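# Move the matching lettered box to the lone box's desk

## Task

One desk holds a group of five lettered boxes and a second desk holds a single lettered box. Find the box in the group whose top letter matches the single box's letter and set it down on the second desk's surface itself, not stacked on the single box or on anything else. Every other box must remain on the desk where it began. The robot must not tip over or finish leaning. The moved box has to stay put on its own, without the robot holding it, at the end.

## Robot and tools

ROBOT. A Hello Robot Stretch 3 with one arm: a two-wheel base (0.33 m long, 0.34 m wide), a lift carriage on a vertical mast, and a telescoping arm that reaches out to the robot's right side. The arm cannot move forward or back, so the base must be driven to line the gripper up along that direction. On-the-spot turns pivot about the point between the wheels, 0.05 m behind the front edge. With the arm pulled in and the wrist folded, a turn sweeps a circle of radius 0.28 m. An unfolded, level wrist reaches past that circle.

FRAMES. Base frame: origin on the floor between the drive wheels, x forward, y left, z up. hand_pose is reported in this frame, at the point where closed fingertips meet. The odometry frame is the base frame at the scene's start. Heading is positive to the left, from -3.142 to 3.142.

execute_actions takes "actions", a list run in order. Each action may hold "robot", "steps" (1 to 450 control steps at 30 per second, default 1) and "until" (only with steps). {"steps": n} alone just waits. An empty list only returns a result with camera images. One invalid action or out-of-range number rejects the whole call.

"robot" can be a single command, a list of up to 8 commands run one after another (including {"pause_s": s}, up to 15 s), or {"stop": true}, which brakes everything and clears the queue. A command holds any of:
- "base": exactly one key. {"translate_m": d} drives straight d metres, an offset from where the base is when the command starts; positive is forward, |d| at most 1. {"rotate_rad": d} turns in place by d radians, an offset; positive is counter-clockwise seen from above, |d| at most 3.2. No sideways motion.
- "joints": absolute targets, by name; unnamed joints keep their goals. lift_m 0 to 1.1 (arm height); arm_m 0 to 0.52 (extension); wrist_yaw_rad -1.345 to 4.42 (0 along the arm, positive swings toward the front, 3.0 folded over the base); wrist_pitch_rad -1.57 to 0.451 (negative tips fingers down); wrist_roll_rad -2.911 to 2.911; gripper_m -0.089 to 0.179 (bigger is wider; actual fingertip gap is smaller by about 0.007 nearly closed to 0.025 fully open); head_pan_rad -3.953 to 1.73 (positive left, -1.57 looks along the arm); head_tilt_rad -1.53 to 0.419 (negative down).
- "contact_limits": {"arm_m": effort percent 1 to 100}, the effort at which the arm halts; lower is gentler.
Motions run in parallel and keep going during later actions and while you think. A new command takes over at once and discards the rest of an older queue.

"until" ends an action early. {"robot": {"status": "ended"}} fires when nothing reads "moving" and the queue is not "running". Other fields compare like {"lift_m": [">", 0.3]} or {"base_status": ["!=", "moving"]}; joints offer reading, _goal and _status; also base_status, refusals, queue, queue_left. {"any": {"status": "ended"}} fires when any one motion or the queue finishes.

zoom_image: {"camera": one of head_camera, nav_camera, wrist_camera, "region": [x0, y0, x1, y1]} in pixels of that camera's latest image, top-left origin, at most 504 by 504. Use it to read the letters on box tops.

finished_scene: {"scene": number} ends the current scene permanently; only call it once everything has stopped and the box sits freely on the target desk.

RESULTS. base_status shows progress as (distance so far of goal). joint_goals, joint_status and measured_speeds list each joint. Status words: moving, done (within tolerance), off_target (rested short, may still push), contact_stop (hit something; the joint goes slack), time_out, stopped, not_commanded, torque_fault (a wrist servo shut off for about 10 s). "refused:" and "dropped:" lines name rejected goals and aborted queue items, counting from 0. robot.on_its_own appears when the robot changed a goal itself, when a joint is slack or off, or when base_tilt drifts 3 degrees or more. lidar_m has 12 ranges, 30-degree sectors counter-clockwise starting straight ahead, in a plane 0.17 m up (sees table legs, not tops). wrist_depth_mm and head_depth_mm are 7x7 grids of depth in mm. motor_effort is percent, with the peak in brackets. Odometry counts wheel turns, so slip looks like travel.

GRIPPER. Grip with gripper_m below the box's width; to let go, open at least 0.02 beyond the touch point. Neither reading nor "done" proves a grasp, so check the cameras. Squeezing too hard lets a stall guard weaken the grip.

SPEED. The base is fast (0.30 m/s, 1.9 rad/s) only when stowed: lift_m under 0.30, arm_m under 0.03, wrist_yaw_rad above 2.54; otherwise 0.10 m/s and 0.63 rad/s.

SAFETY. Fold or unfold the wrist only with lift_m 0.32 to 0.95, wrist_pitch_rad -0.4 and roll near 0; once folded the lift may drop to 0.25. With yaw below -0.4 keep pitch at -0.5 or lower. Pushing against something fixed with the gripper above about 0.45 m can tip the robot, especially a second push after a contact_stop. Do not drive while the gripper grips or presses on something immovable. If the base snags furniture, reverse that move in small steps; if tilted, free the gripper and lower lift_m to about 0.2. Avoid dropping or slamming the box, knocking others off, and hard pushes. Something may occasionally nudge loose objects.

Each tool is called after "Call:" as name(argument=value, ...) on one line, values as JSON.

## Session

Call:
execute_actions(actions=[])

Scene clock: 0.00 s.
robot.base_odometry: x=+0.000 y=+0.000 heading=+0.000 (m, m, rad; robot's odometry frame)
robot.turned_by_wheels: +0.000 (rad since the last result)
robot.turned_by_imu: +0.000 (rad since the last result)
robot.base_tilt: forward=+0.2 right=-0.4 (deg)
robot.lidar_m: 0.79 0.82 1.14 2.27 1.32 0.97 0.94 0.99 1.22 1.47 1.10 0.81
robot.head_depth_mm: 760 756 754 750 746 746 742 / 757 753 750 748 745 745 740 / 753 751 747 746 742 740 737 / 753 746 745 741 738 736 736 / 748 746 744 739 736 733 731 / 746 742 740 738 735 729 728 / 743 741 737 732 732 730 727
robot.base_status: not_commanded
robot.joint_positions: lift_m=+0.414 arm_m=+0.000 wrist_yaw_rad=+2.985 wrist_pitch_rad=-0.478 wrist_roll_rad=-0.016 gripper_m=+0.037 head_pan_rad=+0.016 head_tilt_rad=-0.023
robot.joint_goals: lift_m=+0.414 arm_m=+0.000 wrist_yaw_rad=+2.985 wrist_pitch_rad=-0.478 wrist_roll_rad=-0.016 gripper_m=+0.037 head_pan_rad=+0.016 head_tilt_rad=-0.023
robot.joint_status: lift_m=not_commanded arm_m=not_commanded wrist_yaw_rad=not_commanded wrist_pitch_rad=not_commanded wrist_roll_rad=not_commanded gripper_m=not_commanded head_pan_rad=not_commanded head_tilt_rad=not_commanded
robot.measured_speeds: translate_m=+0.000 rotate_rad=+0.000 lift_m=+0.000 arm_m=+0.000 wrist_yaw_rad=+0.000 wrist_pitch_rad=+0.000 wrist_roll_rad=+0.000 head_pan_rad=+0.000 head_tilt_rad=+0.000
robot: refusals=0 queue=idle queue_left=0
robot.motor_effort: left_wheel=+0 right_wheel=+1 lift_m=+33 arm_m=-1 wrist_yaw_rad=+0 wrist_pitch_rad=+5 wrist_roll_rad=+0 gripper_m=+0 head_pan_rad=+0 head_tilt_rad=+1 (%)
robot.hand_pose: x=+0.0126 y=+0.0693 z=+0.4133 quat_wxyz=(+0.220, +0.692, +0.115, +0.678) (m; robot's base frame)
robot.wrist_depth_mm: - - - - - - 811 / - - - - - - 824 / - - - - - - 816 / 908 926 953 964 - - 842 / 739 748 783 774 804 813 805 / 636 637 - 655 664 680 709 / 552 559 567 571 584 602 604
pictures: head_camera (sideways: a quarter turn clockwise sets it upright), nav_camera (sideways: a quarter turn counterclockwise sets it upright), wrist_camera
Images, in order (width x height): head_camera 896x504, nav_camera 672x504, wrist_camera 644x364.

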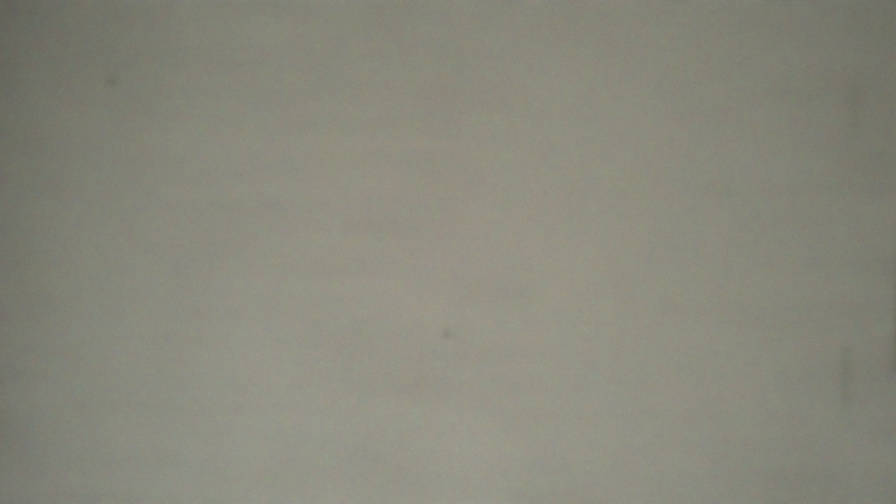

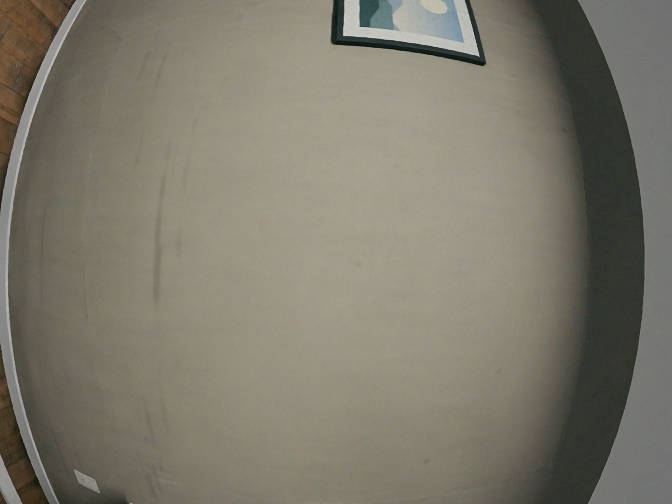

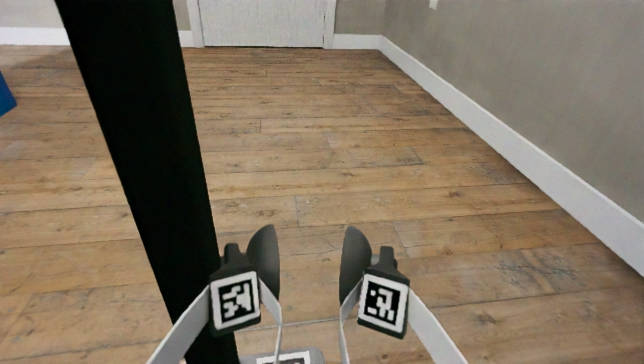

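Similar layout, rotated. Check the desk on the right.

Call:
execute_actions(actions=[{"robot":{"joints":{"head_pan_rad":-1.57,"head_tilt_rad":-0.45,"lift_m":0.27}},"steps":90,"until":{"robot":{"status":"ended"}}}])

Call:
execute_actions(actions=[{"robot":{"joints":{"head_pan_rad":1.7}},"steps":120,"until":{"robot":{"status":"ended"}}}])

Scene clock: 5.33 s.
robot.base_odometry: x=+0.000 y=+0.000 heading=+0.000 (m, m, rad; robot's odometry frame)
robot.turned_by_wheels: +0.000 (rad since the last result)
robot.turned_by_imu: +0.000 (rad since the last result)
robot.base_tilt: forward=+0.3 right=-0.3 (deg)
robot.lidar_m: 0.79 0.82 1.14 2.27 1.32 0.98 0.94 0.99 1.21 1.47 1.10 0.81
robot.head_depth_mm: 1257 1340 1437 1515 1062 896 1450 / 1254 1340 1446 1506 1011 889 1438 / 1250 1334 1439 1501 1039 883 1420 / 1244 1332 1435 1499 1033 1591 1415 / 1241 1329 1427 1472 1020 1578 1417 / 1241 1327 1424 1465 1015 1572 1405 / 1239 1320 1420 1444 1007 1559 1397
robot.base_status: not_commanded
robot.joint_positions: lift_m=+0.271 arm_m=+0.000 wrist_yaw_rad=+2.985 wrist_pitch_rad=-0.478 wrist_roll_rad=-0.016 gripper_m=+0.037 head_pan_rad=-1.563 head_tilt_rad=-0.444
robot.joint_goals: lift_m=+0.270 arm_m=+0.000 wrist_yaw_rad=+2.985 wrist_pitch_rad=-0.478 wrist_roll_rad=-0.016 gripper_m=+0.037 head_pan_rad=-1.570 head_tilt_rad=-0.450
robot.joint_status: lift_m=done arm_m=not_commanded wrist_yaw_rad=not_commanded wrist_pitch_rad=not_commanded wrist_roll_rad=not_commanded gripper_m=not_commanded head_pan_rad=done head_tilt_rad=done
robot.measured_speeds: translate_m=+0.000 rotate_rad=+0.000 lift_m=+0.000 arm_m=+0.000 wrist_yaw_rad=+0.000 wrist_pitch_rad=+0.000 wrist_roll_rad=+0.000 head_pan_rad=+0.000 head_tilt_rad=+0.000
robot: refusals=0 queue=done queue_left=0
robot.motor_effort: left_wheel=-1(0) right_wheel=+1(0) lift_m=+16(31) arm_m=+0(1) wrist_yaw_rad=+0(0) wrist_pitch_rad=+5(6) wrist_roll_rad=+0(0) gripper_m=-1(1) head_pan_rad=-3(44) head_tilt_rad=-2(22) (%)
robot.hand_pose: x=+0.0125 y=+0.0692 z=+0.2699 quat_wxyz=(+0.220, +0.692, +0.115, +0.677) (m; robot's base frame)
robot.wrist_depth_mm: - - - - - - 817 / - - - - - - 829 / 830 - 861 905 904 982 803 / 667 668 699 705 726 725 747 / 554 548 583 581 591 601 612 / 472 484 - - 504 504 521 / - - - - 418 429 441
pictures: head_camera (sideways: a quarter turn clockwise sets it upright), nav_camera (sideways: a quarter turn counterclockwise sets it upright), wrist_camera
Images, in order (width x height): head_camera 896x504, nav_camera 672x504, wrist_camera 644x364.

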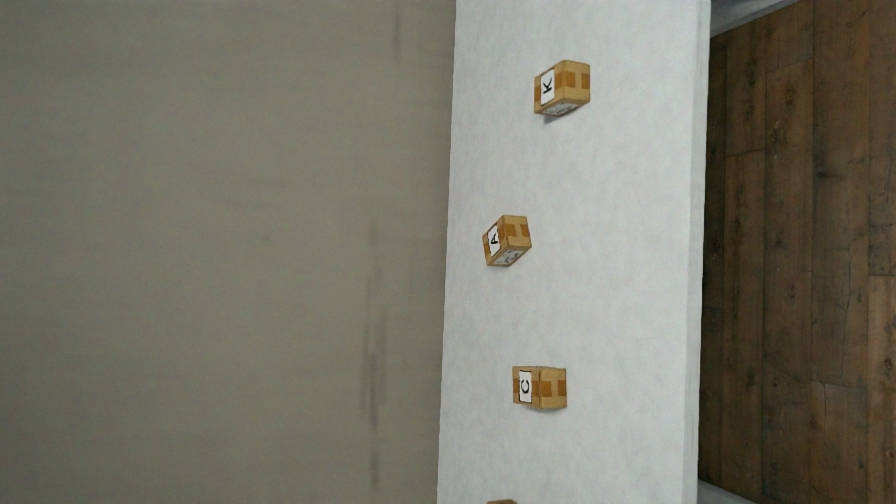

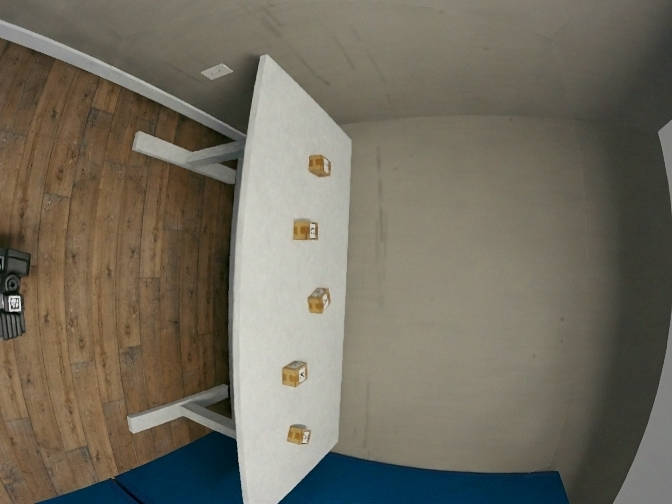

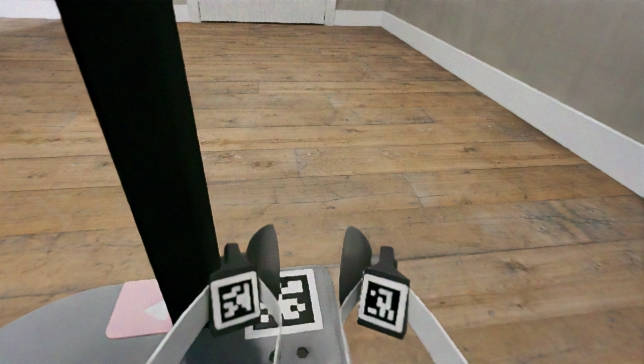

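Scene clock: 7.50 s.
robot.base_odometry: x=+0.000 y=+0.000 heading=+0.000 (m, m, rad; robot's odometry frame)
robot.turned_by_wheels: +0.000 (rad since the last result)
robot.turned_by_imu: +0.000 (rad since the last result)
robot.base_tilt: forward=+0.2 right=-0.4 (deg)
robot.lidar_m: 0.79 0.82 1.13 2.27 1.32 0.98 0.95 0.98 1.22 1.47 1.10 0.81
robot.head_depth_mm: 1920 2051 2205 2361 2379 1795 1447 / 1927 2052 2197 2375 2326 1783 1438 / 1935 2057 2228 2403 2324 1756 1431 / 1950 2083 2251 2432 2308 1750 1418 / 1994 2094 2272 2468 2271 1740 1418 / 2018 2144 2310 2502 2255 1731 1406 / 2027 2180 2352 2538 2246 1713 1397
robot.base_status: not_commanded
robot.joint_positions: lift_m=+0.271 arm_m=+0.000 wrist_yaw_rad=+2.985 wrist_pitch_rad=-0.478 wrist_roll_rad=-0.016 gripper_m=+0.037 head_pan_rad=+1.693 head_tilt_rad=-0.444
robot.joint_goals: lift_m=+0.270 arm_m=+0.000 wrist_yaw_rad=+2.985 wrist_pitch_rad=-0.478 wrist_roll_rad=-0.016 gripper_m=+0.037 head_pan_rad=+1.700 head_tilt_rad=-0.450
robot.joint_status: lift_m=done arm_m=not_commanded wrist_yaw_rad=not_commanded wrist_pitch_rad=not_commanded wrist_roll_rad=not_commanded gripper_m=not_commanded head_pan_rad=done head_tilt_rad=done
robot.measured_speeds: translate_m=+0.000 rotate_rad=+0.000 lift_m=+0.000 arm_m=+0.000 wrist_yaw_rad=+0.000 wrist_pitch_rad=+0.000 wrist_roll_rad=+0.000 head_pan_rad=+0.000 head_tilt_rad=+0.000
robot: refusals=0 queue=done queue_left=0
robot.motor_effort: left_wheel=+0(0) right_wheel=+0(0) lift_m=+16(16) arm_m=-1(1) wrist_yaw_rad=+0(1) wrist_pitch_rad=+5(5) wrist_roll_rad=+0(0) gripper_m=+0(1) head_pan_rad=+4(41) head_tilt_rad=-3(2) (%)
robot.hand_pose: x=+0.0125 y=+0.0692 z=+0.2699 quat_wxyz=(+0.220, +0.692, +0.115, +0.677) (m; robot's base frame)
robot.wrist_depth_mm: - - - - - - 801 / - - - - - - 844 / 856 - 925 904 931 991 810 / 661 647 703 708 724 743 729 / 543 559 590 577 586 608 617 / 474 492 - - 486 516 509 / - - - - 411 430 437
pictures: head_camera (sideways: a quarter turn clockwise sets it upright), nav_camera (sideways: a quarter turn counterclockwise sets it upright), wrist_camera
Images, in order (width x height): head_camera 896x504, nav_camera 672x504, wrist_camera 644x364.

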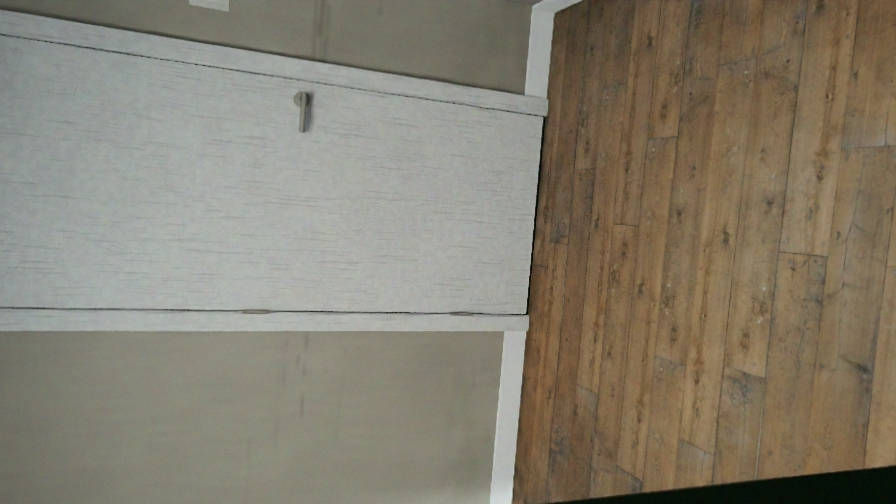

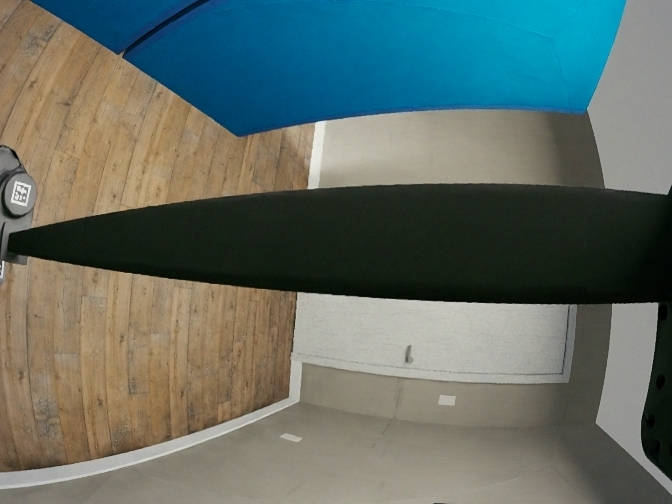

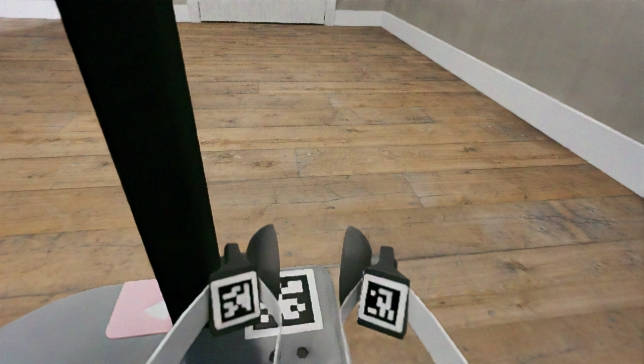

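Call:
execute_actions(actions=[{"robot":[{"base":{"rotate_rad":1.6},"joints":{"head_pan_rad":0.8}},{"base":{"translate_m":1.0}},{"base":{"translate_m":0.85}},{"base":{"rotate_rad":1.6}},{"base":{"translate_m":1.0}},{"base":{"translate_m":0.9}}],"steps":450,"until":{"robot":{"status":"ended"}}},{"steps":300,"until":{"robot":{"status":"ended"}}}])

Scene clock: 33.97 s.
robot.base_odometry: x=-1.951 y=+1.739 heading=-3.083 (m, m, rad; robot's odometry frame)
robot.turned_by_wheels: +3.200 (rad since the last result)
robot.turned_by_imu: +3.137 (rad since the last result)
robot.base_tilt: forward=+0.2 right=-0.4 (deg)
robot.lidar_m: 1.54 2.12 2.91 2.30 1.37 0.70 1.72 0.74 0.57 0.55 0.58 0.84
robot.head_depth_mm: 1939 2050 2141 1575 2272 1787 1450 / 2111 2207 2298 1786 2343 1785 1439 / 2302 2420 2480 2657 2304 1762 1432 / 2533 2684 2768 2802 2302 1763 1416 / 2830 3023 3158 3276 2279 1734 1411 / 3128 3343 3538 3231 2269 1724 1404 / 3006 3131 3298 3112 2238 1709 1400
robot.base_status: done (translate_m +0.9000 of +0.9000)
robot.joint_positions: lift_m=+0.271 arm_m=+0.000 wrist_yaw_rad=+2.985 wrist_pitch_rad=-0.479 wrist_roll_rad=-0.016 gripper_m=+0.037 head_pan_rad=+0.807 head_tilt_rad=-0.446
robot.joint_goals: lift_m=+0.270 arm_m=+0.000 wrist_yaw_rad=+2.985 wrist_pitch_rad=-0.479 wrist_roll_rad=-0.016 gripper_m=+0.037 head_pan_rad=+0.800 head_tilt_rad=-0.450
robot.joint_status: lift_m=done arm_m=not_commanded wrist_yaw_rad=not_commanded wrist_pitch_rad=not_commanded wrist_roll_rad=not_commanded gripper_m=not_commanded head_pan_rad=done head_tilt_rad=done
robot.measured_speeds: translate_m=+0.000 rotate_rad=+0.000 lift_m=+0.000 arm_m=+0.000 wrist_yaw_rad=+0.000 wrist_pitch_rad=+0.000 wrist_roll_rad=+0.000 head_pan_rad=+0.000 head_tilt_rad=+0.000
robot: refusals=0 queue=done queue_left=0
robot.motor_effort: left_wheel=-2(8) right_wheel=+3(15) lift_m=+16(16) arm_m=-1(1) wrist_yaw_rad=-1(0) wrist_pitch_rad=+6(5) wrist_roll_rad=+0(0) gripper_m=-1(1) head_pan_rad=-3(42) head_tilt_rad=-1(2) (%)
robot.hand_pose: x=+0.0125 y=+0.0691 z=+0.2699 quat_wxyz=(+0.220, +0.692, +0.115, +0.677) (m; robot's base frame)
robot.wrist_depth_mm: - - - - - - - / 898 - - - - - - / 830 - 884 909 922 956 - / 657 661 691 714 716 740 770 / 546 545 599 589 595 601 611 / 475 480 - - 494 497 517 / - - - - 416 440 449
pictures: head_camera (sideways: a quarter turn clockwise sets it upright), nav_camera (sideways: a quarter turn counterclockwise sets it upright), wrist_camera
Images, in order (width x height): head_camera 896x504, nav_camera 672x504, wrist_camera 644x364.

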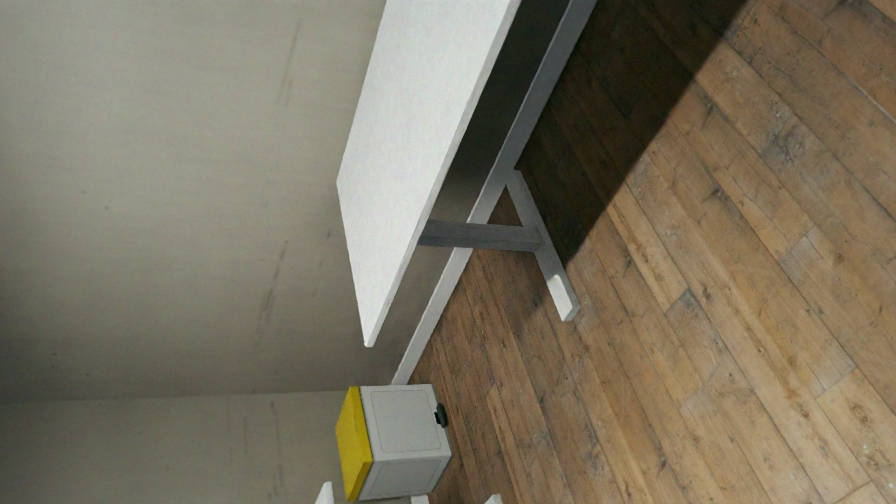

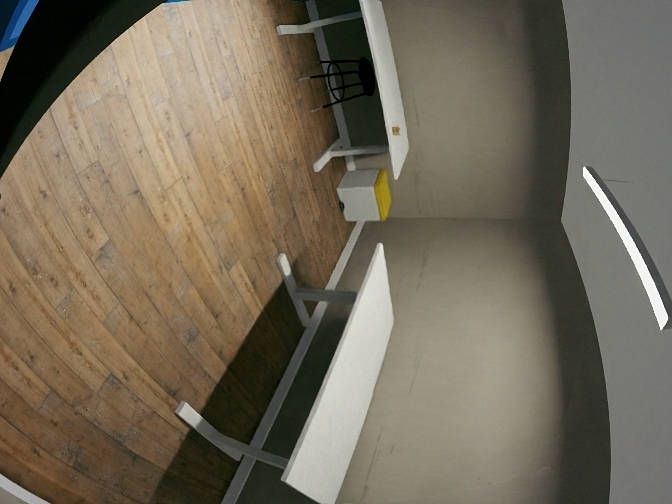

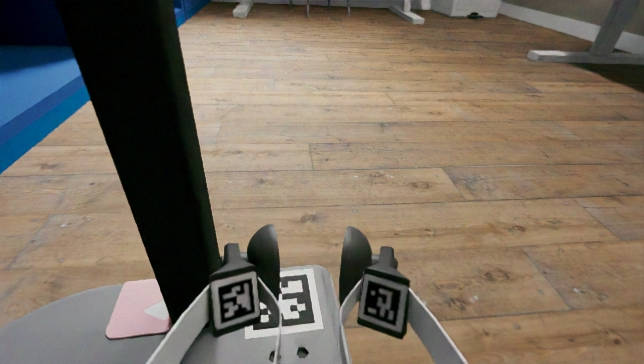

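Call:
execute_actions(actions=[{"robot":[{"base":{"rotate_rad":1.6},"joints":{"head_pan_rad":-0.3,"head_tilt_rad":-0.35}},{"base":{"translate_m":1.0}},{"base":{"translate_m":0.4}}],"steps":450,"until":{"robot":{"status":"ended"}}}])

Scene clock: 45.97 s.
robot.base_odometry: x=-1.829 y=+0.344 heading=-1.483 (m, m, rad; robot's odometry frame)
robot.turned_by_wheels: +1.600 (rad since the last result)
robot.turned_by_imu: +1.569 (rad since the last result)
robot.base_tilt: forward=+0.2 right=-0.3 (deg)
robot.lidar_m: 1.38 0.94 0.92 0.45 0.96 1.05 1.95 2.07 1.96 1.67 2.01 1.23
robot.head_depth_mm: 1749 1864 1983 2018 1463 1866 1555 / 1705 1796 1929 1974 1465 1955 1547 / 1664 1749 1867 1937 1362 1890 1537 / 1617 1708 1815 1879 1340 1808 1525 / 1576 1661 1756 1813 1326 1847 1515 / 1540 1619 1705 1775 1234 1914 1518 / 1496 1583 1671 1714 1230 1771 1503
robot.base_status: done (translate_m +0.4000 of +0.4000)
robot.joint_positions: lift_m=+0.271 arm_m=+0.000 wrist_yaw_rad=+2.985 wrist_pitch_rad=-0.479 wrist_roll_rad=-0.016 gripper_m=+0.037 head_pan_rad=-0.293 head_tilt_rad=-0.358
robot.joint_goals: lift_m=+0.270 arm_m=+0.000 wrist_yaw_rad=+2.985 wrist_pitch_rad=-0.479 wrist_roll_rad=-0.016 gripper_m=+0.037 head_pan_rad=-0.300 head_tilt_rad=-0.350
robot.joint_status: lift_m=done arm_m=not_commanded wrist_yaw_rad=not_commanded wrist_pitch_rad=not_commanded wrist_roll_rad=not_commanded gripper_m=not_commanded head_pan_rad=done head_tilt_rad=done
robot.measured_speeds: translate_m=+0.000 rotate_rad=+0.000 lift_m=+0.000 arm_m=+0.000 wrist_yaw_rad=+0.000 wrist_pitch_rad=+0.000 wrist_roll_rad=+0.000 head_pan_rad=+0.000 head_tilt_rad=+0.000
robot: refusals=0 queue=done queue_left=0
robot.motor_effort: left_wheel=-2(7) right_wheel=+3(17) lift_m=+16(16) arm_m=-1(1) wrist_yaw_rad=+0(1) wrist_pitch_rad=+6(5) wrist_roll_rad=+0(0) gripper_m=-1(1) head_pan_rad=-4(42) head_tilt_rad=+3(11) (%)
robot.hand_pose: x=+0.0125 y=+0.0691 z=+0.2699 quat_wxyz=(+0.220, +0.692, +0.115, +0.677) (m; robot's base frame)
robot.wrist_depth_mm: 814 - 463 888 897 966 906 / 904 - 531 953 972 - 914 / 685 - 618 725 758 798 806 / 581 586 610 616 646 660 688 / 555 558 593 585 588 603 609 / 469 491 - - 496 505 514 / - - - - 416 437 440
pictures: head_camera (sideways: a quarter turn clockwise sets it upright), nav_camera (sideways: a quarter turn counterclockwise sets it upright), wrist_camera
Images, in order (width x height): head_camera 896x504, nav_camera 672x504, wrist_camera 644x364.

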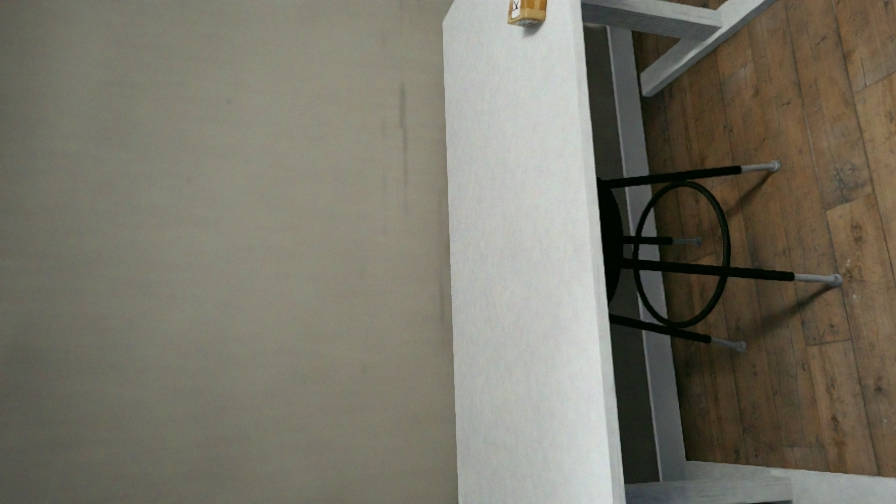

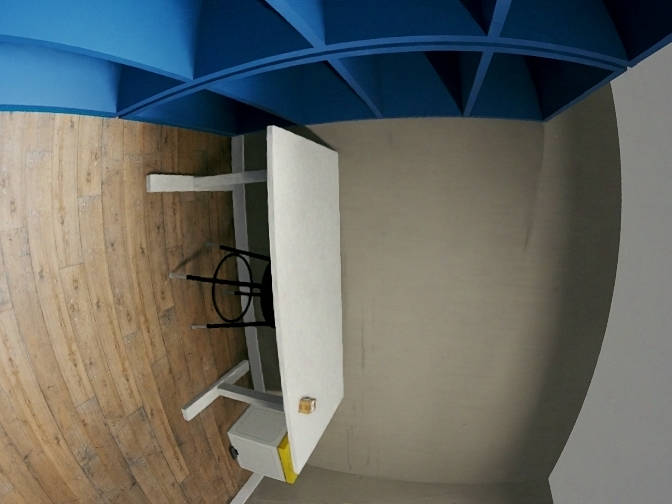

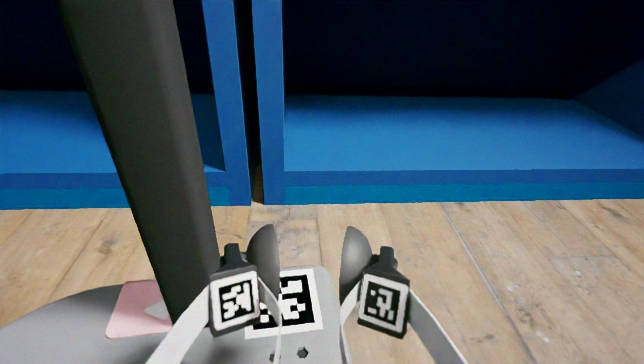

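Call:
zoom_image(camera="head_camera", region=[470, 0, 590, 60])

Region (470, 0, 590, 60) of head_camera's 896x504 image, scaled by 4.200, with more detail than that image has.

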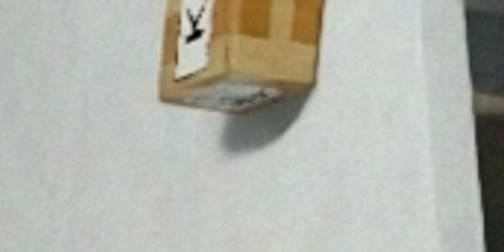

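Call:
execute_actions(actions=[{"robot":[{"base":{"translate_m":-1.0}},{"base":{"translate_m":-0.4}},{"base":{"rotate_rad":1.6}},{"base":{"translate_m":1.0}},{"base":{"translate_m":0.64}},{"base":{"rotate_rad":-1.6}},{"base":{"translate_m":1.0}},{"base":{"translate_m":1.0}}],"steps":450,"until":{"robot":{"status":"ended"}}},{"steps":450,"until":{"robot":{"status":"ended"}}},{"robot":[{"base":{"translate_m":0.2}},{"base":{"rotate_rad":1.6},"joints":{"head_pan_rad":-1.57,"head_tilt_rad":-0.75}},{"joints":{"lift_m":0.9,"wrist_pitch_rad":-0.4,"wrist_roll_rad":0}},{"joints":{"wrist_yaw_rad":1.57,"gripper_m":0.15}},{"joints":{"wrist_pitch_rad":-0.15}},{"joints":{"wrist_yaw_rad":0}}],"steps":450,"until":{"robot":{"status":"ended"}}},{"steps":300,"until":{"robot":{"status":"ended"}}}])

Scene clock: 97.30 s.
robot.base_odometry: x=-0.142 y=-0.119 heading=+0.116 (m, m, rad; robot's odometry frame)
robot.turned_by_wheels: +1.600 (rad since the last result)
robot.turned_by_imu: +1.568 (rad since the last result)
robot.base_tilt: forward=+0.2 right=-0.4 (deg)
robot.lidar_m: 0.95 1.03 1.52 2.41 1.00 0.79 0.78 0.83 1.00 1.33 1.13 0.97
robot.head_depth_mm: 1113 1237 1198 916 765 - - / 1120 1249 1188 885 775 - - / 1125 1258 1168 898 793 - - / 1131 1267 1159 890 - - - / 1142 1279 1138 882 1500 1340 1190 / 1146 1294 1129 900 1512 1368 1187 / 1159 1296 1119 865 1521 1357 1176
robot.base_status: done (rotate_rad +1.5999 of +1.6000)
robot.joint_positions: lift_m=+0.899 arm_m=+0.000 wrist_yaw_rad=+0.003 wrist_pitch_rad=-0.174 wrist_roll_rad=-0.003 gripper_m=+0.150 head_pan_rad=-1.563 head_tilt_rad=-0.741
robot.joint_goals: lift_m=+0.900 arm_m=+0.000 wrist_yaw_rad=+0.000 wrist_pitch_rad=-0.150 wrist_roll_rad=+0.000 gripper_m=+0.150 head_pan_rad=-1.570 head_tilt_rad=-0.750
robot.joint_status: lift_m=done arm_m=not_commanded wrist_yaw_rad=done wrist_pitch_rad=done wrist_roll_rad=done gripper_m=done head_pan_rad=done head_tilt_rad=done
robot.measured_speeds: translate_m=+0.000 rotate_rad=+0.000 lift_m=+0.000 arm_m=+0.000 wrist_yaw_rad=+0.000 wrist_pitch_rad=+0.000 wrist_roll_rad=+0.000 head_pan_rad=+0.000 head_tilt_rad=+0.000
robot: refusals=0 queue=done queue_left=0
robot.motor_effort: left_wheel=-2(8) right_wheel=+3(15) lift_m=+47(47) arm_m=-1(1) wrist_yaw_rad=-4(4) wrist_pitch_rad=+9(10) wrist_roll_rad=+1(2) gripper_m=-1(100) head_pan_rad=-4(44) head_tilt_rad=-3(22) (%)
robot.hand_pose: x=-0.0208 y=-0.3929 z=+0.9701 quat_wxyz=(+0.706, +0.063, -0.703, -0.061) (m; robot's base frame)
robot.wrist_depth_mm: - - - 988 970 962 924 / - - - - - 999 981 / - - - - - - - / - - - - - - - / 720 746 748 763 782 795 805 / 567 561 563 560 569 - 579 / 456 442 459 459 459 451 482
pictures: head_camera (sideways: a quarter turn clockwise sets it upright), nav_camera (sideways: a quarter turn counterclockwise sets it upright), wrist_camera
Images, in order (width x height): head_camera 896x504, nav_camera 672x504, wrist_camera 644x364.

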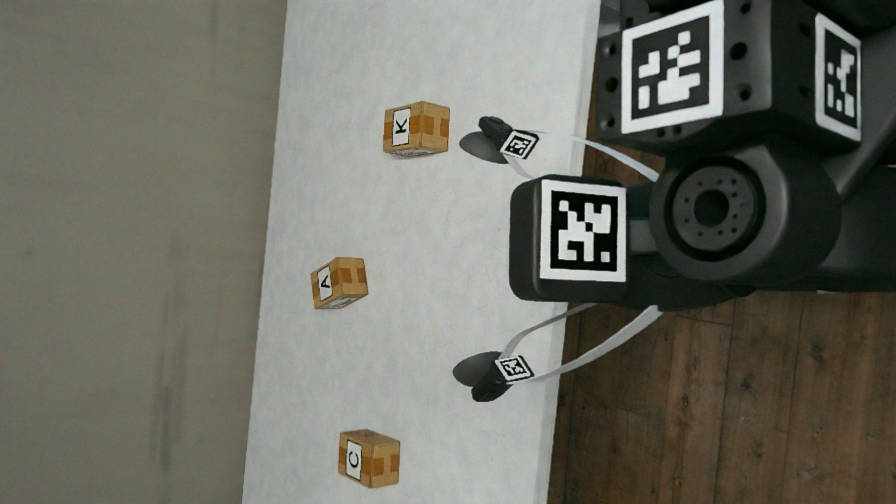

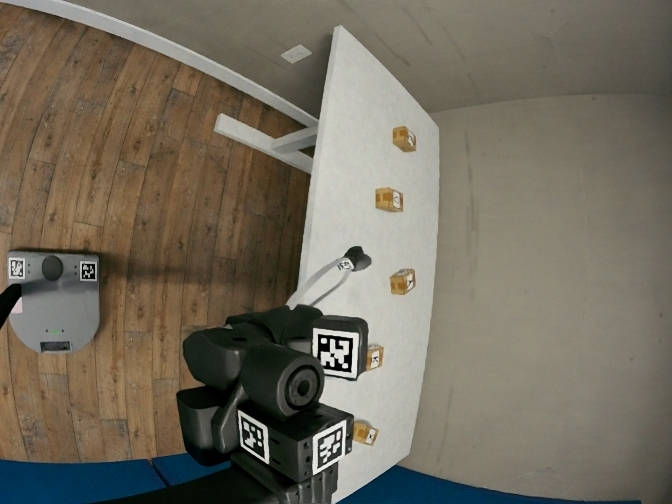

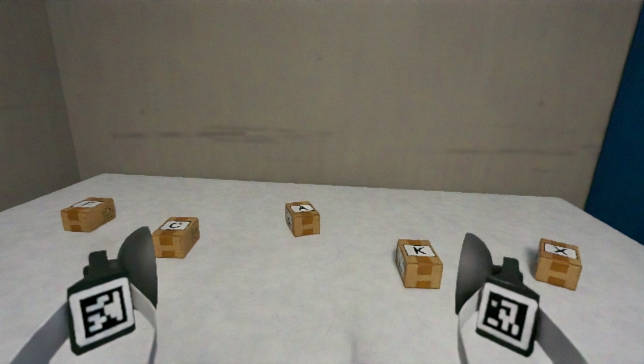

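Call:
execute_actions(actions=[{"robot":[{"base":{"translate_m":-0.19},"joints":{"lift_m":0.69}},{"joints":{"arm_m":0.18}}],"steps":300,"until":{"robot":{"status":"ended"}}}])

Scene clock: 106.20 s.
robot.base_odometry: x=-0.331 y=-0.141 heading=+0.116 (m, m, rad; robot's odometry frame)
robot.turned_by_wheels: +0.000 (rad since the last result)
robot.turned_by_imu: +0.000 (rad since the last result)
robot.base_tilt: forward=+0.2 right=-0.4 (deg)
robot.lidar_m: 1.15 1.23 1.83 2.43 0.76 0.60 0.59 0.63 0.90 1.31 1.24 1.16
robot.head_depth_mm: 1090 1218 1199 909 762 1413 1223 / 1098 1234 1185 888 774 1358 - / 1107 1234 1168 896 751 - 1195 / 1115 1248 1154 869 - 1292 1193 / 1125 1259 1141 881 781 1369 1188 / 1134 1269 1087 871 1488 1359 1186 / 1142 1280 1112 865 1480 1346 1173
robot.base_status: done (translate_m -0.1900 of -0.1900)
robot.joint_positions: lift_m=+0.691 arm_m=+0.180 wrist_yaw_rad=+0.001 wrist_pitch_rad=-0.173 wrist_roll_rad=-0.003 gripper_m=+0.150 head_pan_rad=-1.563 head_tilt_rad=-0.741
robot.joint_goals: lift_m=+0.690 arm_m=+0.180 wrist_yaw_rad=+0.000 wrist_pitch_rad=-0.150 wrist_roll_rad=+0.000 gripper_m=+0.150 head_pan_rad=-1.570 head_tilt_rad=-0.750
robot.joint_status: lift_m=done arm_m=done wrist_yaw_rad=done wrist_pitch_rad=done wrist_roll_rad=done gripper_m=done head_pan_rad=done head_tilt_rad=done
robot.measured_speeds: translate_m=+0.000 rotate_rad=+0.000 lift_m=+0.000 arm_m=+0.000 wrist_yaw_rad=+0.000 wrist_pitch_rad=+0.000 wrist_roll_rad=+0.000 head_pan_rad=+0.000 head_tilt_rad=+0.000
robot: refusals=0 queue=done queue_left=0
robot.motor_effort: left_wheel=-2(5) right_wheel=+4(5) lift_m=+16(49) arm_m=+2(3) wrist_yaw_rad=-2(3) wrist_pitch_rad=+8(9) wrist_roll_rad=+1(1) gripper_m=+0(0) head_pan_rad=-3(3) head_tilt_rad=-3(4) (%)
robot.hand_pose: x=-0.0211 y=-0.5730 z=+0.7616 quat_wxyz=(+0.706, +0.062, -0.703, -0.061) (m; robot's base frame)
robot.wrist_depth_mm: 876 852 836 806 798 803 755 / 913 896 885 874 841 822 792 / 778 804 848 879 886 849 788 / 416 419 432 320 456 383 399 / 281 303 289 298 305 305 309 / 223 219 220 220 224 - 230 / - 170 176 178 178 173 185
pictures: head_camera (sideways: a quarter turn clockwise sets it upright), nav_camera (sideways: a quarter turn counterclockwise sets it upright), wrist_camera
Images, in order (width x height): head_camera 896x504, nav_camera 672x504, wrist_camera 644x364.

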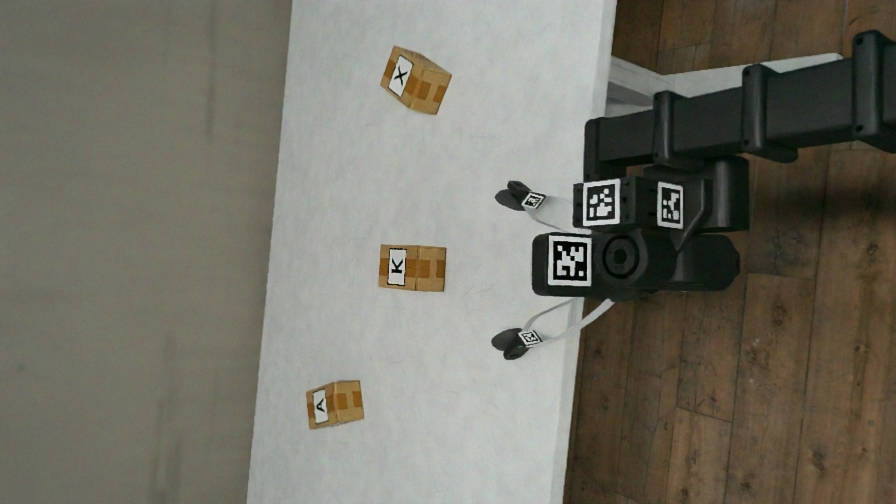

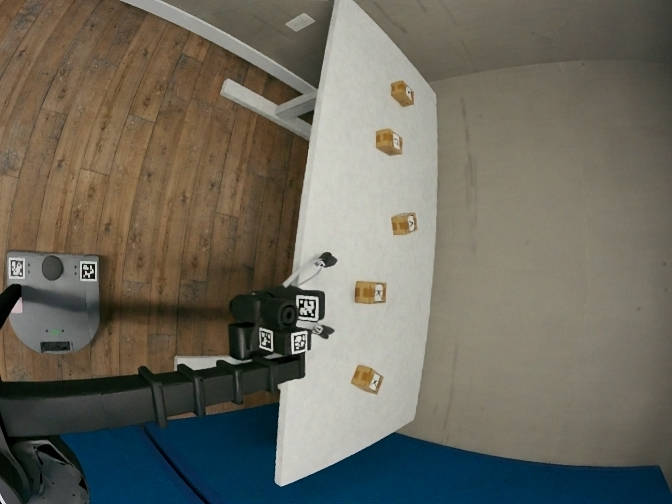

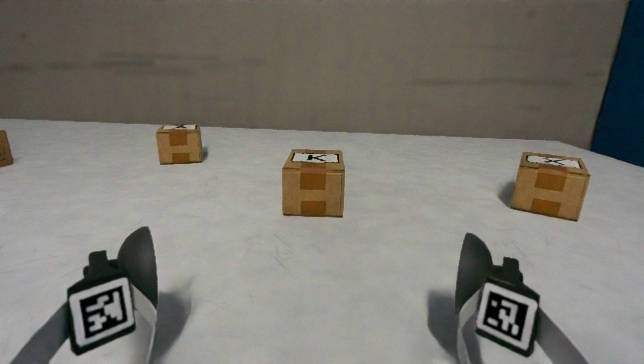

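Call:
execute_actions(actions=[{"robot":[{"joints":{"lift_m":0.68,"arm_m":0.35}},{"joints":{"gripper_m":0.03}},{"joints":{"lift_m":0.8}},{"joints":{"arm_m":0}}],"steps":450,"until":{"robot":{"status":"ended"}}}])

Scene clock: 117.60 s.
robot.base_odometry: x=-0.331 y=-0.141 heading=+0.116 (m, m, rad; robot's odometry frame)
robot.turned_by_wheels: +0.000 (rad since the last result)
robot.turned_by_imu: +0.000 (rad since the last result)
robot.base_tilt: forward=+0.2 right=-0.4 (deg)
robot.lidar_m: 1.15 1.23 1.83 2.43 0.76 0.60 0.59 0.63 0.90 1.31 1.24 1.16
robot.head_depth_mm: 1093 1218 1195 910 763 1410 - / 1100 1231 1184 889 775 1366 - / 1106 1239 1167 899 768 1392 - / 1116 1247 1158 889 538 - - / 1127 1260 1141 879 776 1371 1184 / 1132 1271 1090 874 1488 1364 1180 / 1141 1287 1118 866 1485 1350 1177
robot.base_status: done (translate_m -0.1900 of -0.1900)
robot.joint_positions: lift_m=+0.799 arm_m=+0.000 wrist_yaw_rad=+0.001 wrist_pitch_rad=-0.178 wrist_roll_rad=-0.003 gripper_m=+0.031 head_pan_rad=-1.563 head_tilt_rad=-0.741
robot.joint_goals: lift_m=+0.800 arm_m=+0.000 wrist_yaw_rad=+0.000 wrist_pitch_rad=-0.150 wrist_roll_rad=+0.000 gripper_m=+0.030 head_pan_rad=-1.570 head_tilt_rad=-0.750
robot.joint_status: lift_m=done arm_m=done wrist_yaw_rad=done wrist_pitch_rad=done wrist_roll_rad=done gripper_m=done head_pan_rad=done head_tilt_rad=done
robot.measured_speeds: translate_m=+0.000 rotate_rad=+0.000 lift_m=+0.000 arm_m=+0.000 wrist_yaw_rad=+0.000 wrist_pitch_rad=+0.000 wrist_roll_rad=+0.000 head_pan_rad=+0.000 head_tilt_rad=+0.000
robot: refusals=0 queue=done queue_left=0
robot.motor_effort: left_wheel=-2(2) right_wheel=+4(4) lift_m=+47(49) arm_m=-3(4) wrist_yaw_rad=-2(2) wrist_pitch_rad=+11(11) wrist_roll_rad=+1(1) gripper_m=-15(100) head_pan_rad=-3(3) head_tilt_rad=-4(3) (%)
robot.hand_pose: x=-0.0212 y=-0.3931 z=+0.8690 quat_wxyz=(+0.706, +0.064, -0.703, -0.063) (m; robot's base frame)
robot.wrist_depth_mm: - - - 958 953 949 804 / - - - - - - 800 / - - - - - - 776 / 662 756 721 794 810 821 784 / 516 523 527 160 553 544 568 / 387 395 153 151 396 411 421 / 952 - 341 162 328 329 328
pictures: head_camera (sideways: a quarter turn clockwise sets it upright), nav_camera (sideways: a quarter turn counterclockwise sets it upright), wrist_camera
Images, in order (width x height): head_camera 896x504, nav_camera 672x504, wrist_camera 644x364.

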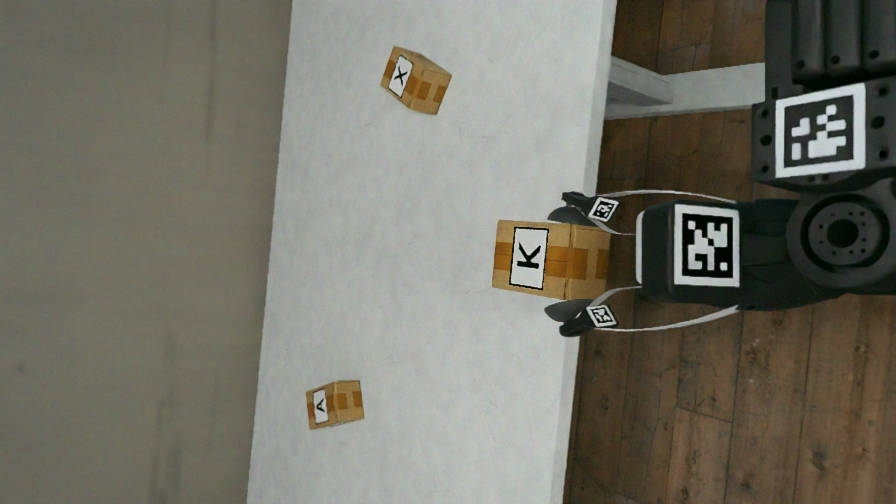

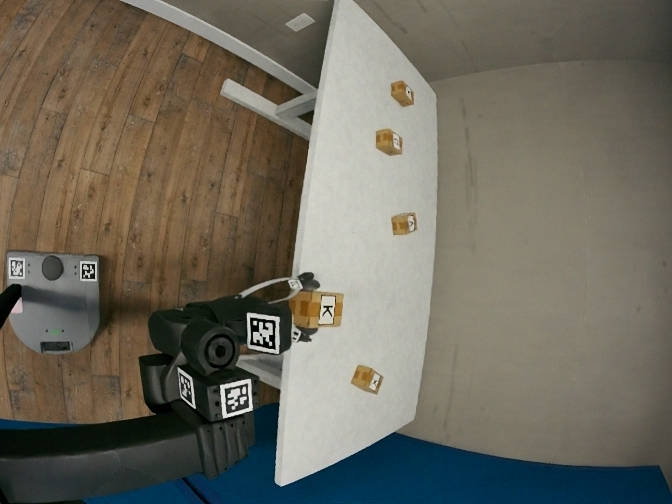

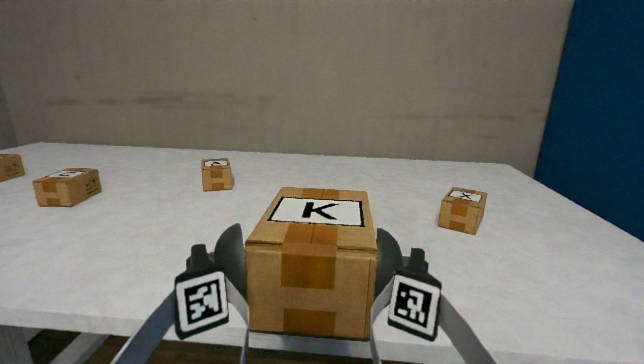

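Call:
execute_actions(actions=[{"robot":[{"joints":{"wrist_yaw_rad":1.57}},{"joints":{"wrist_pitch_rad":-0.4}},{"joints":{"wrist_yaw_rad":3.0}},{"joints":{"lift_m":0.28}},{"base":{"rotate_rad":1.6}},{"base":{"translate_m":1.0}},{"base":{"translate_m":1.0}},{"base":{"translate_m":0.2}}],"steps":450,"until":{"robot":{"status":"ended"}}},{"steps":450,"until":{"robot":{"status":"ended"}}},{"robot":[{"base":{"rotate_rad":1.6}},{"base":{"translate_m":1.0}},{"base":{"translate_m":0.75}},{"base":{"rotate_rad":1.6}},{"base":{"translate_m":1.0}},{"base":{"translate_m":1.0}},{"base":{"rotate_rad":1.6}}],"steps":450,"until":{"robot":{"status":"ended"}}},{"steps":450,"until":{"robot":{"status":"ended"}}},{"robot":[{"joints":{"lift_m":0.9}},{"joints":{"wrist_yaw_rad":1.57}},{"joints":{"lift_m":1.05,"wrist_pitch_rad":-0.15}},{"joints":{"wrist_yaw_rad":0}}],"steps":450,"until":{"robot":{"status":"ended"}}},{"steps":300,"until":{"robot":{"status":"ended"}}}])

Scene clock: 186.87 s.
robot.base_odometry: x=-1.969 y=-0.227 heading=+0.233 (m, m, rad; robot's odometry frame)
robot.turned_by_wheels: +6.400 (rad since the last result)
robot.turned_by_imu: +6.275 (rad since the last result)
robot.base_tilt: forward=+0.2 right=-0.3 (deg)
robot.lidar_m: 1.08 0.85 1.63 2.50 2.35 1.54 1.94 1.20 0.66 0.88 1.31 0.69
robot.head_depth_mm: 1037 - - - - 1358 1210 / 1051 - - - - 1338 1211 / 1069 - - - - - 1199 / 1087 - - - - 1316 1192 / 1108 1229 1057 853 759 1369 1185 / 1121 1263 1126 873 773 1335 1178 / 1141 1264 1375 865 1481 1350 1175
robot.base_status: done (rotate_rad +1.5999 of +1.6000)
robot.joint_positions: lift_m=+1.049 arm_m=+0.000 wrist_yaw_rad=+0.003 wrist_pitch_rad=-0.183 wrist_roll_rad=-0.002 gripper_m=+0.031 head_pan_rad=-1.563 head_tilt_rad=-0.741
robot.joint_goals: lift_m=+1.050 arm_m=+0.000 wrist_yaw_rad=+0.000 wrist_pitch_rad=-0.150 wrist_roll_rad=+0.000 gripper_m=+0.030 head_pan_rad=-1.570 head_tilt_rad=-0.750
robot.joint_status: lift_m=done arm_m=done wrist_yaw_rad=done wrist_pitch_rad=done wrist_roll_rad=done gripper_m=done head_pan_rad=done head_tilt_rad=done
robot.measured_speeds: translate_m=+0.000 rotate_rad=+0.000 lift_m=+0.000 arm_m=+0.000 wrist_yaw_rad=+0.000 wrist_pitch_rad=+0.000 wrist_roll_rad=+0.000 head_pan_rad=+0.000 head_tilt_rad=+0.000
robot: refusals=0 queue=done queue_left=0
robot.motor_effort: left_wheel=-2(7) right_wheel=+3(17) lift_m=+47(46) arm_m=-3(3) wrist_yaw_rad=-3(4) wrist_pitch_rad=+13(14) wrist_roll_rad=+1(1) gripper_m=-15(14) head_pan_rad=-4(3) head_tilt_rad=-3(3) (%)
robot.hand_pose: x=-0.0208 y=-0.3928 z=+1.1178 quat_wxyz=(+0.705, +0.066, -0.703, -0.064) (m; robot's base frame)
robot.wrist_depth_mm: - - 982 940 885 883 850 / - - - 1000 953 943 904 / - - - - - 947 890 / 734 - - - - - 921 / - - - 159 - - 962 / - - 153 151 800 841 857 / 899 917 640 162 639 665 678
pictures: head_camera (sideways: a quarter turn clockwise sets it upright), nav_camera (sideways: a quarter turn counterclockwise sets it upright), wrist_camera
Images, in order (width x height): head_camera 896x504, nav_camera 672x504, wrist_camera 644x364.

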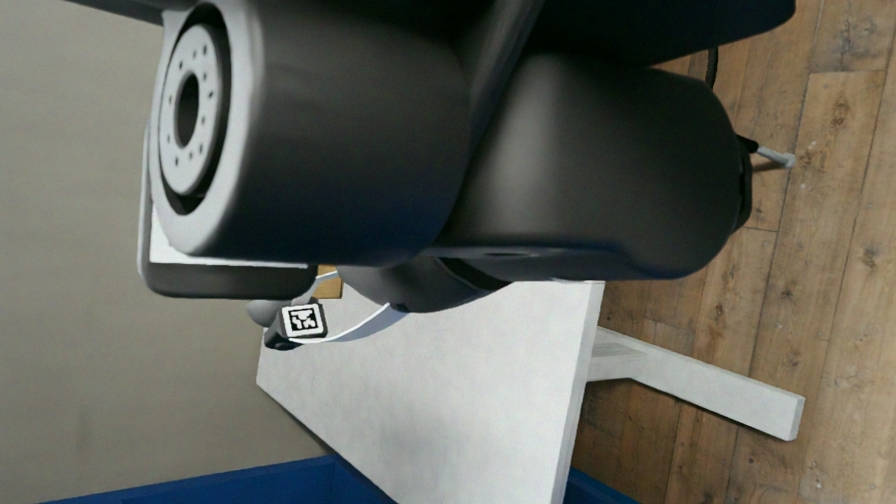

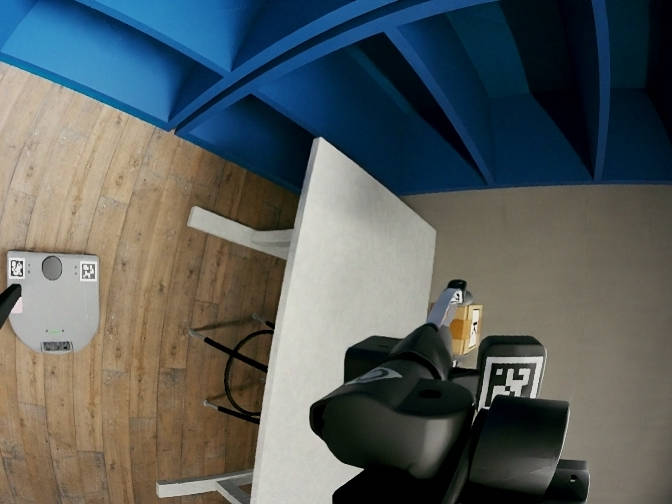

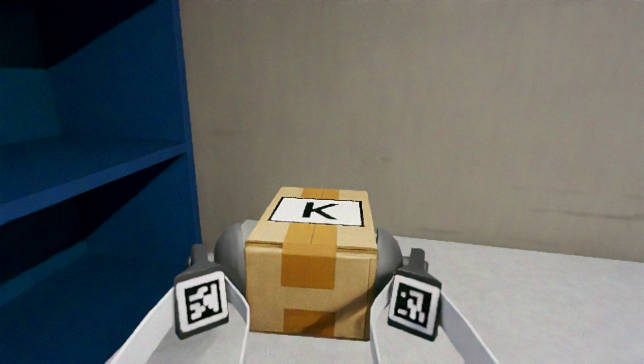

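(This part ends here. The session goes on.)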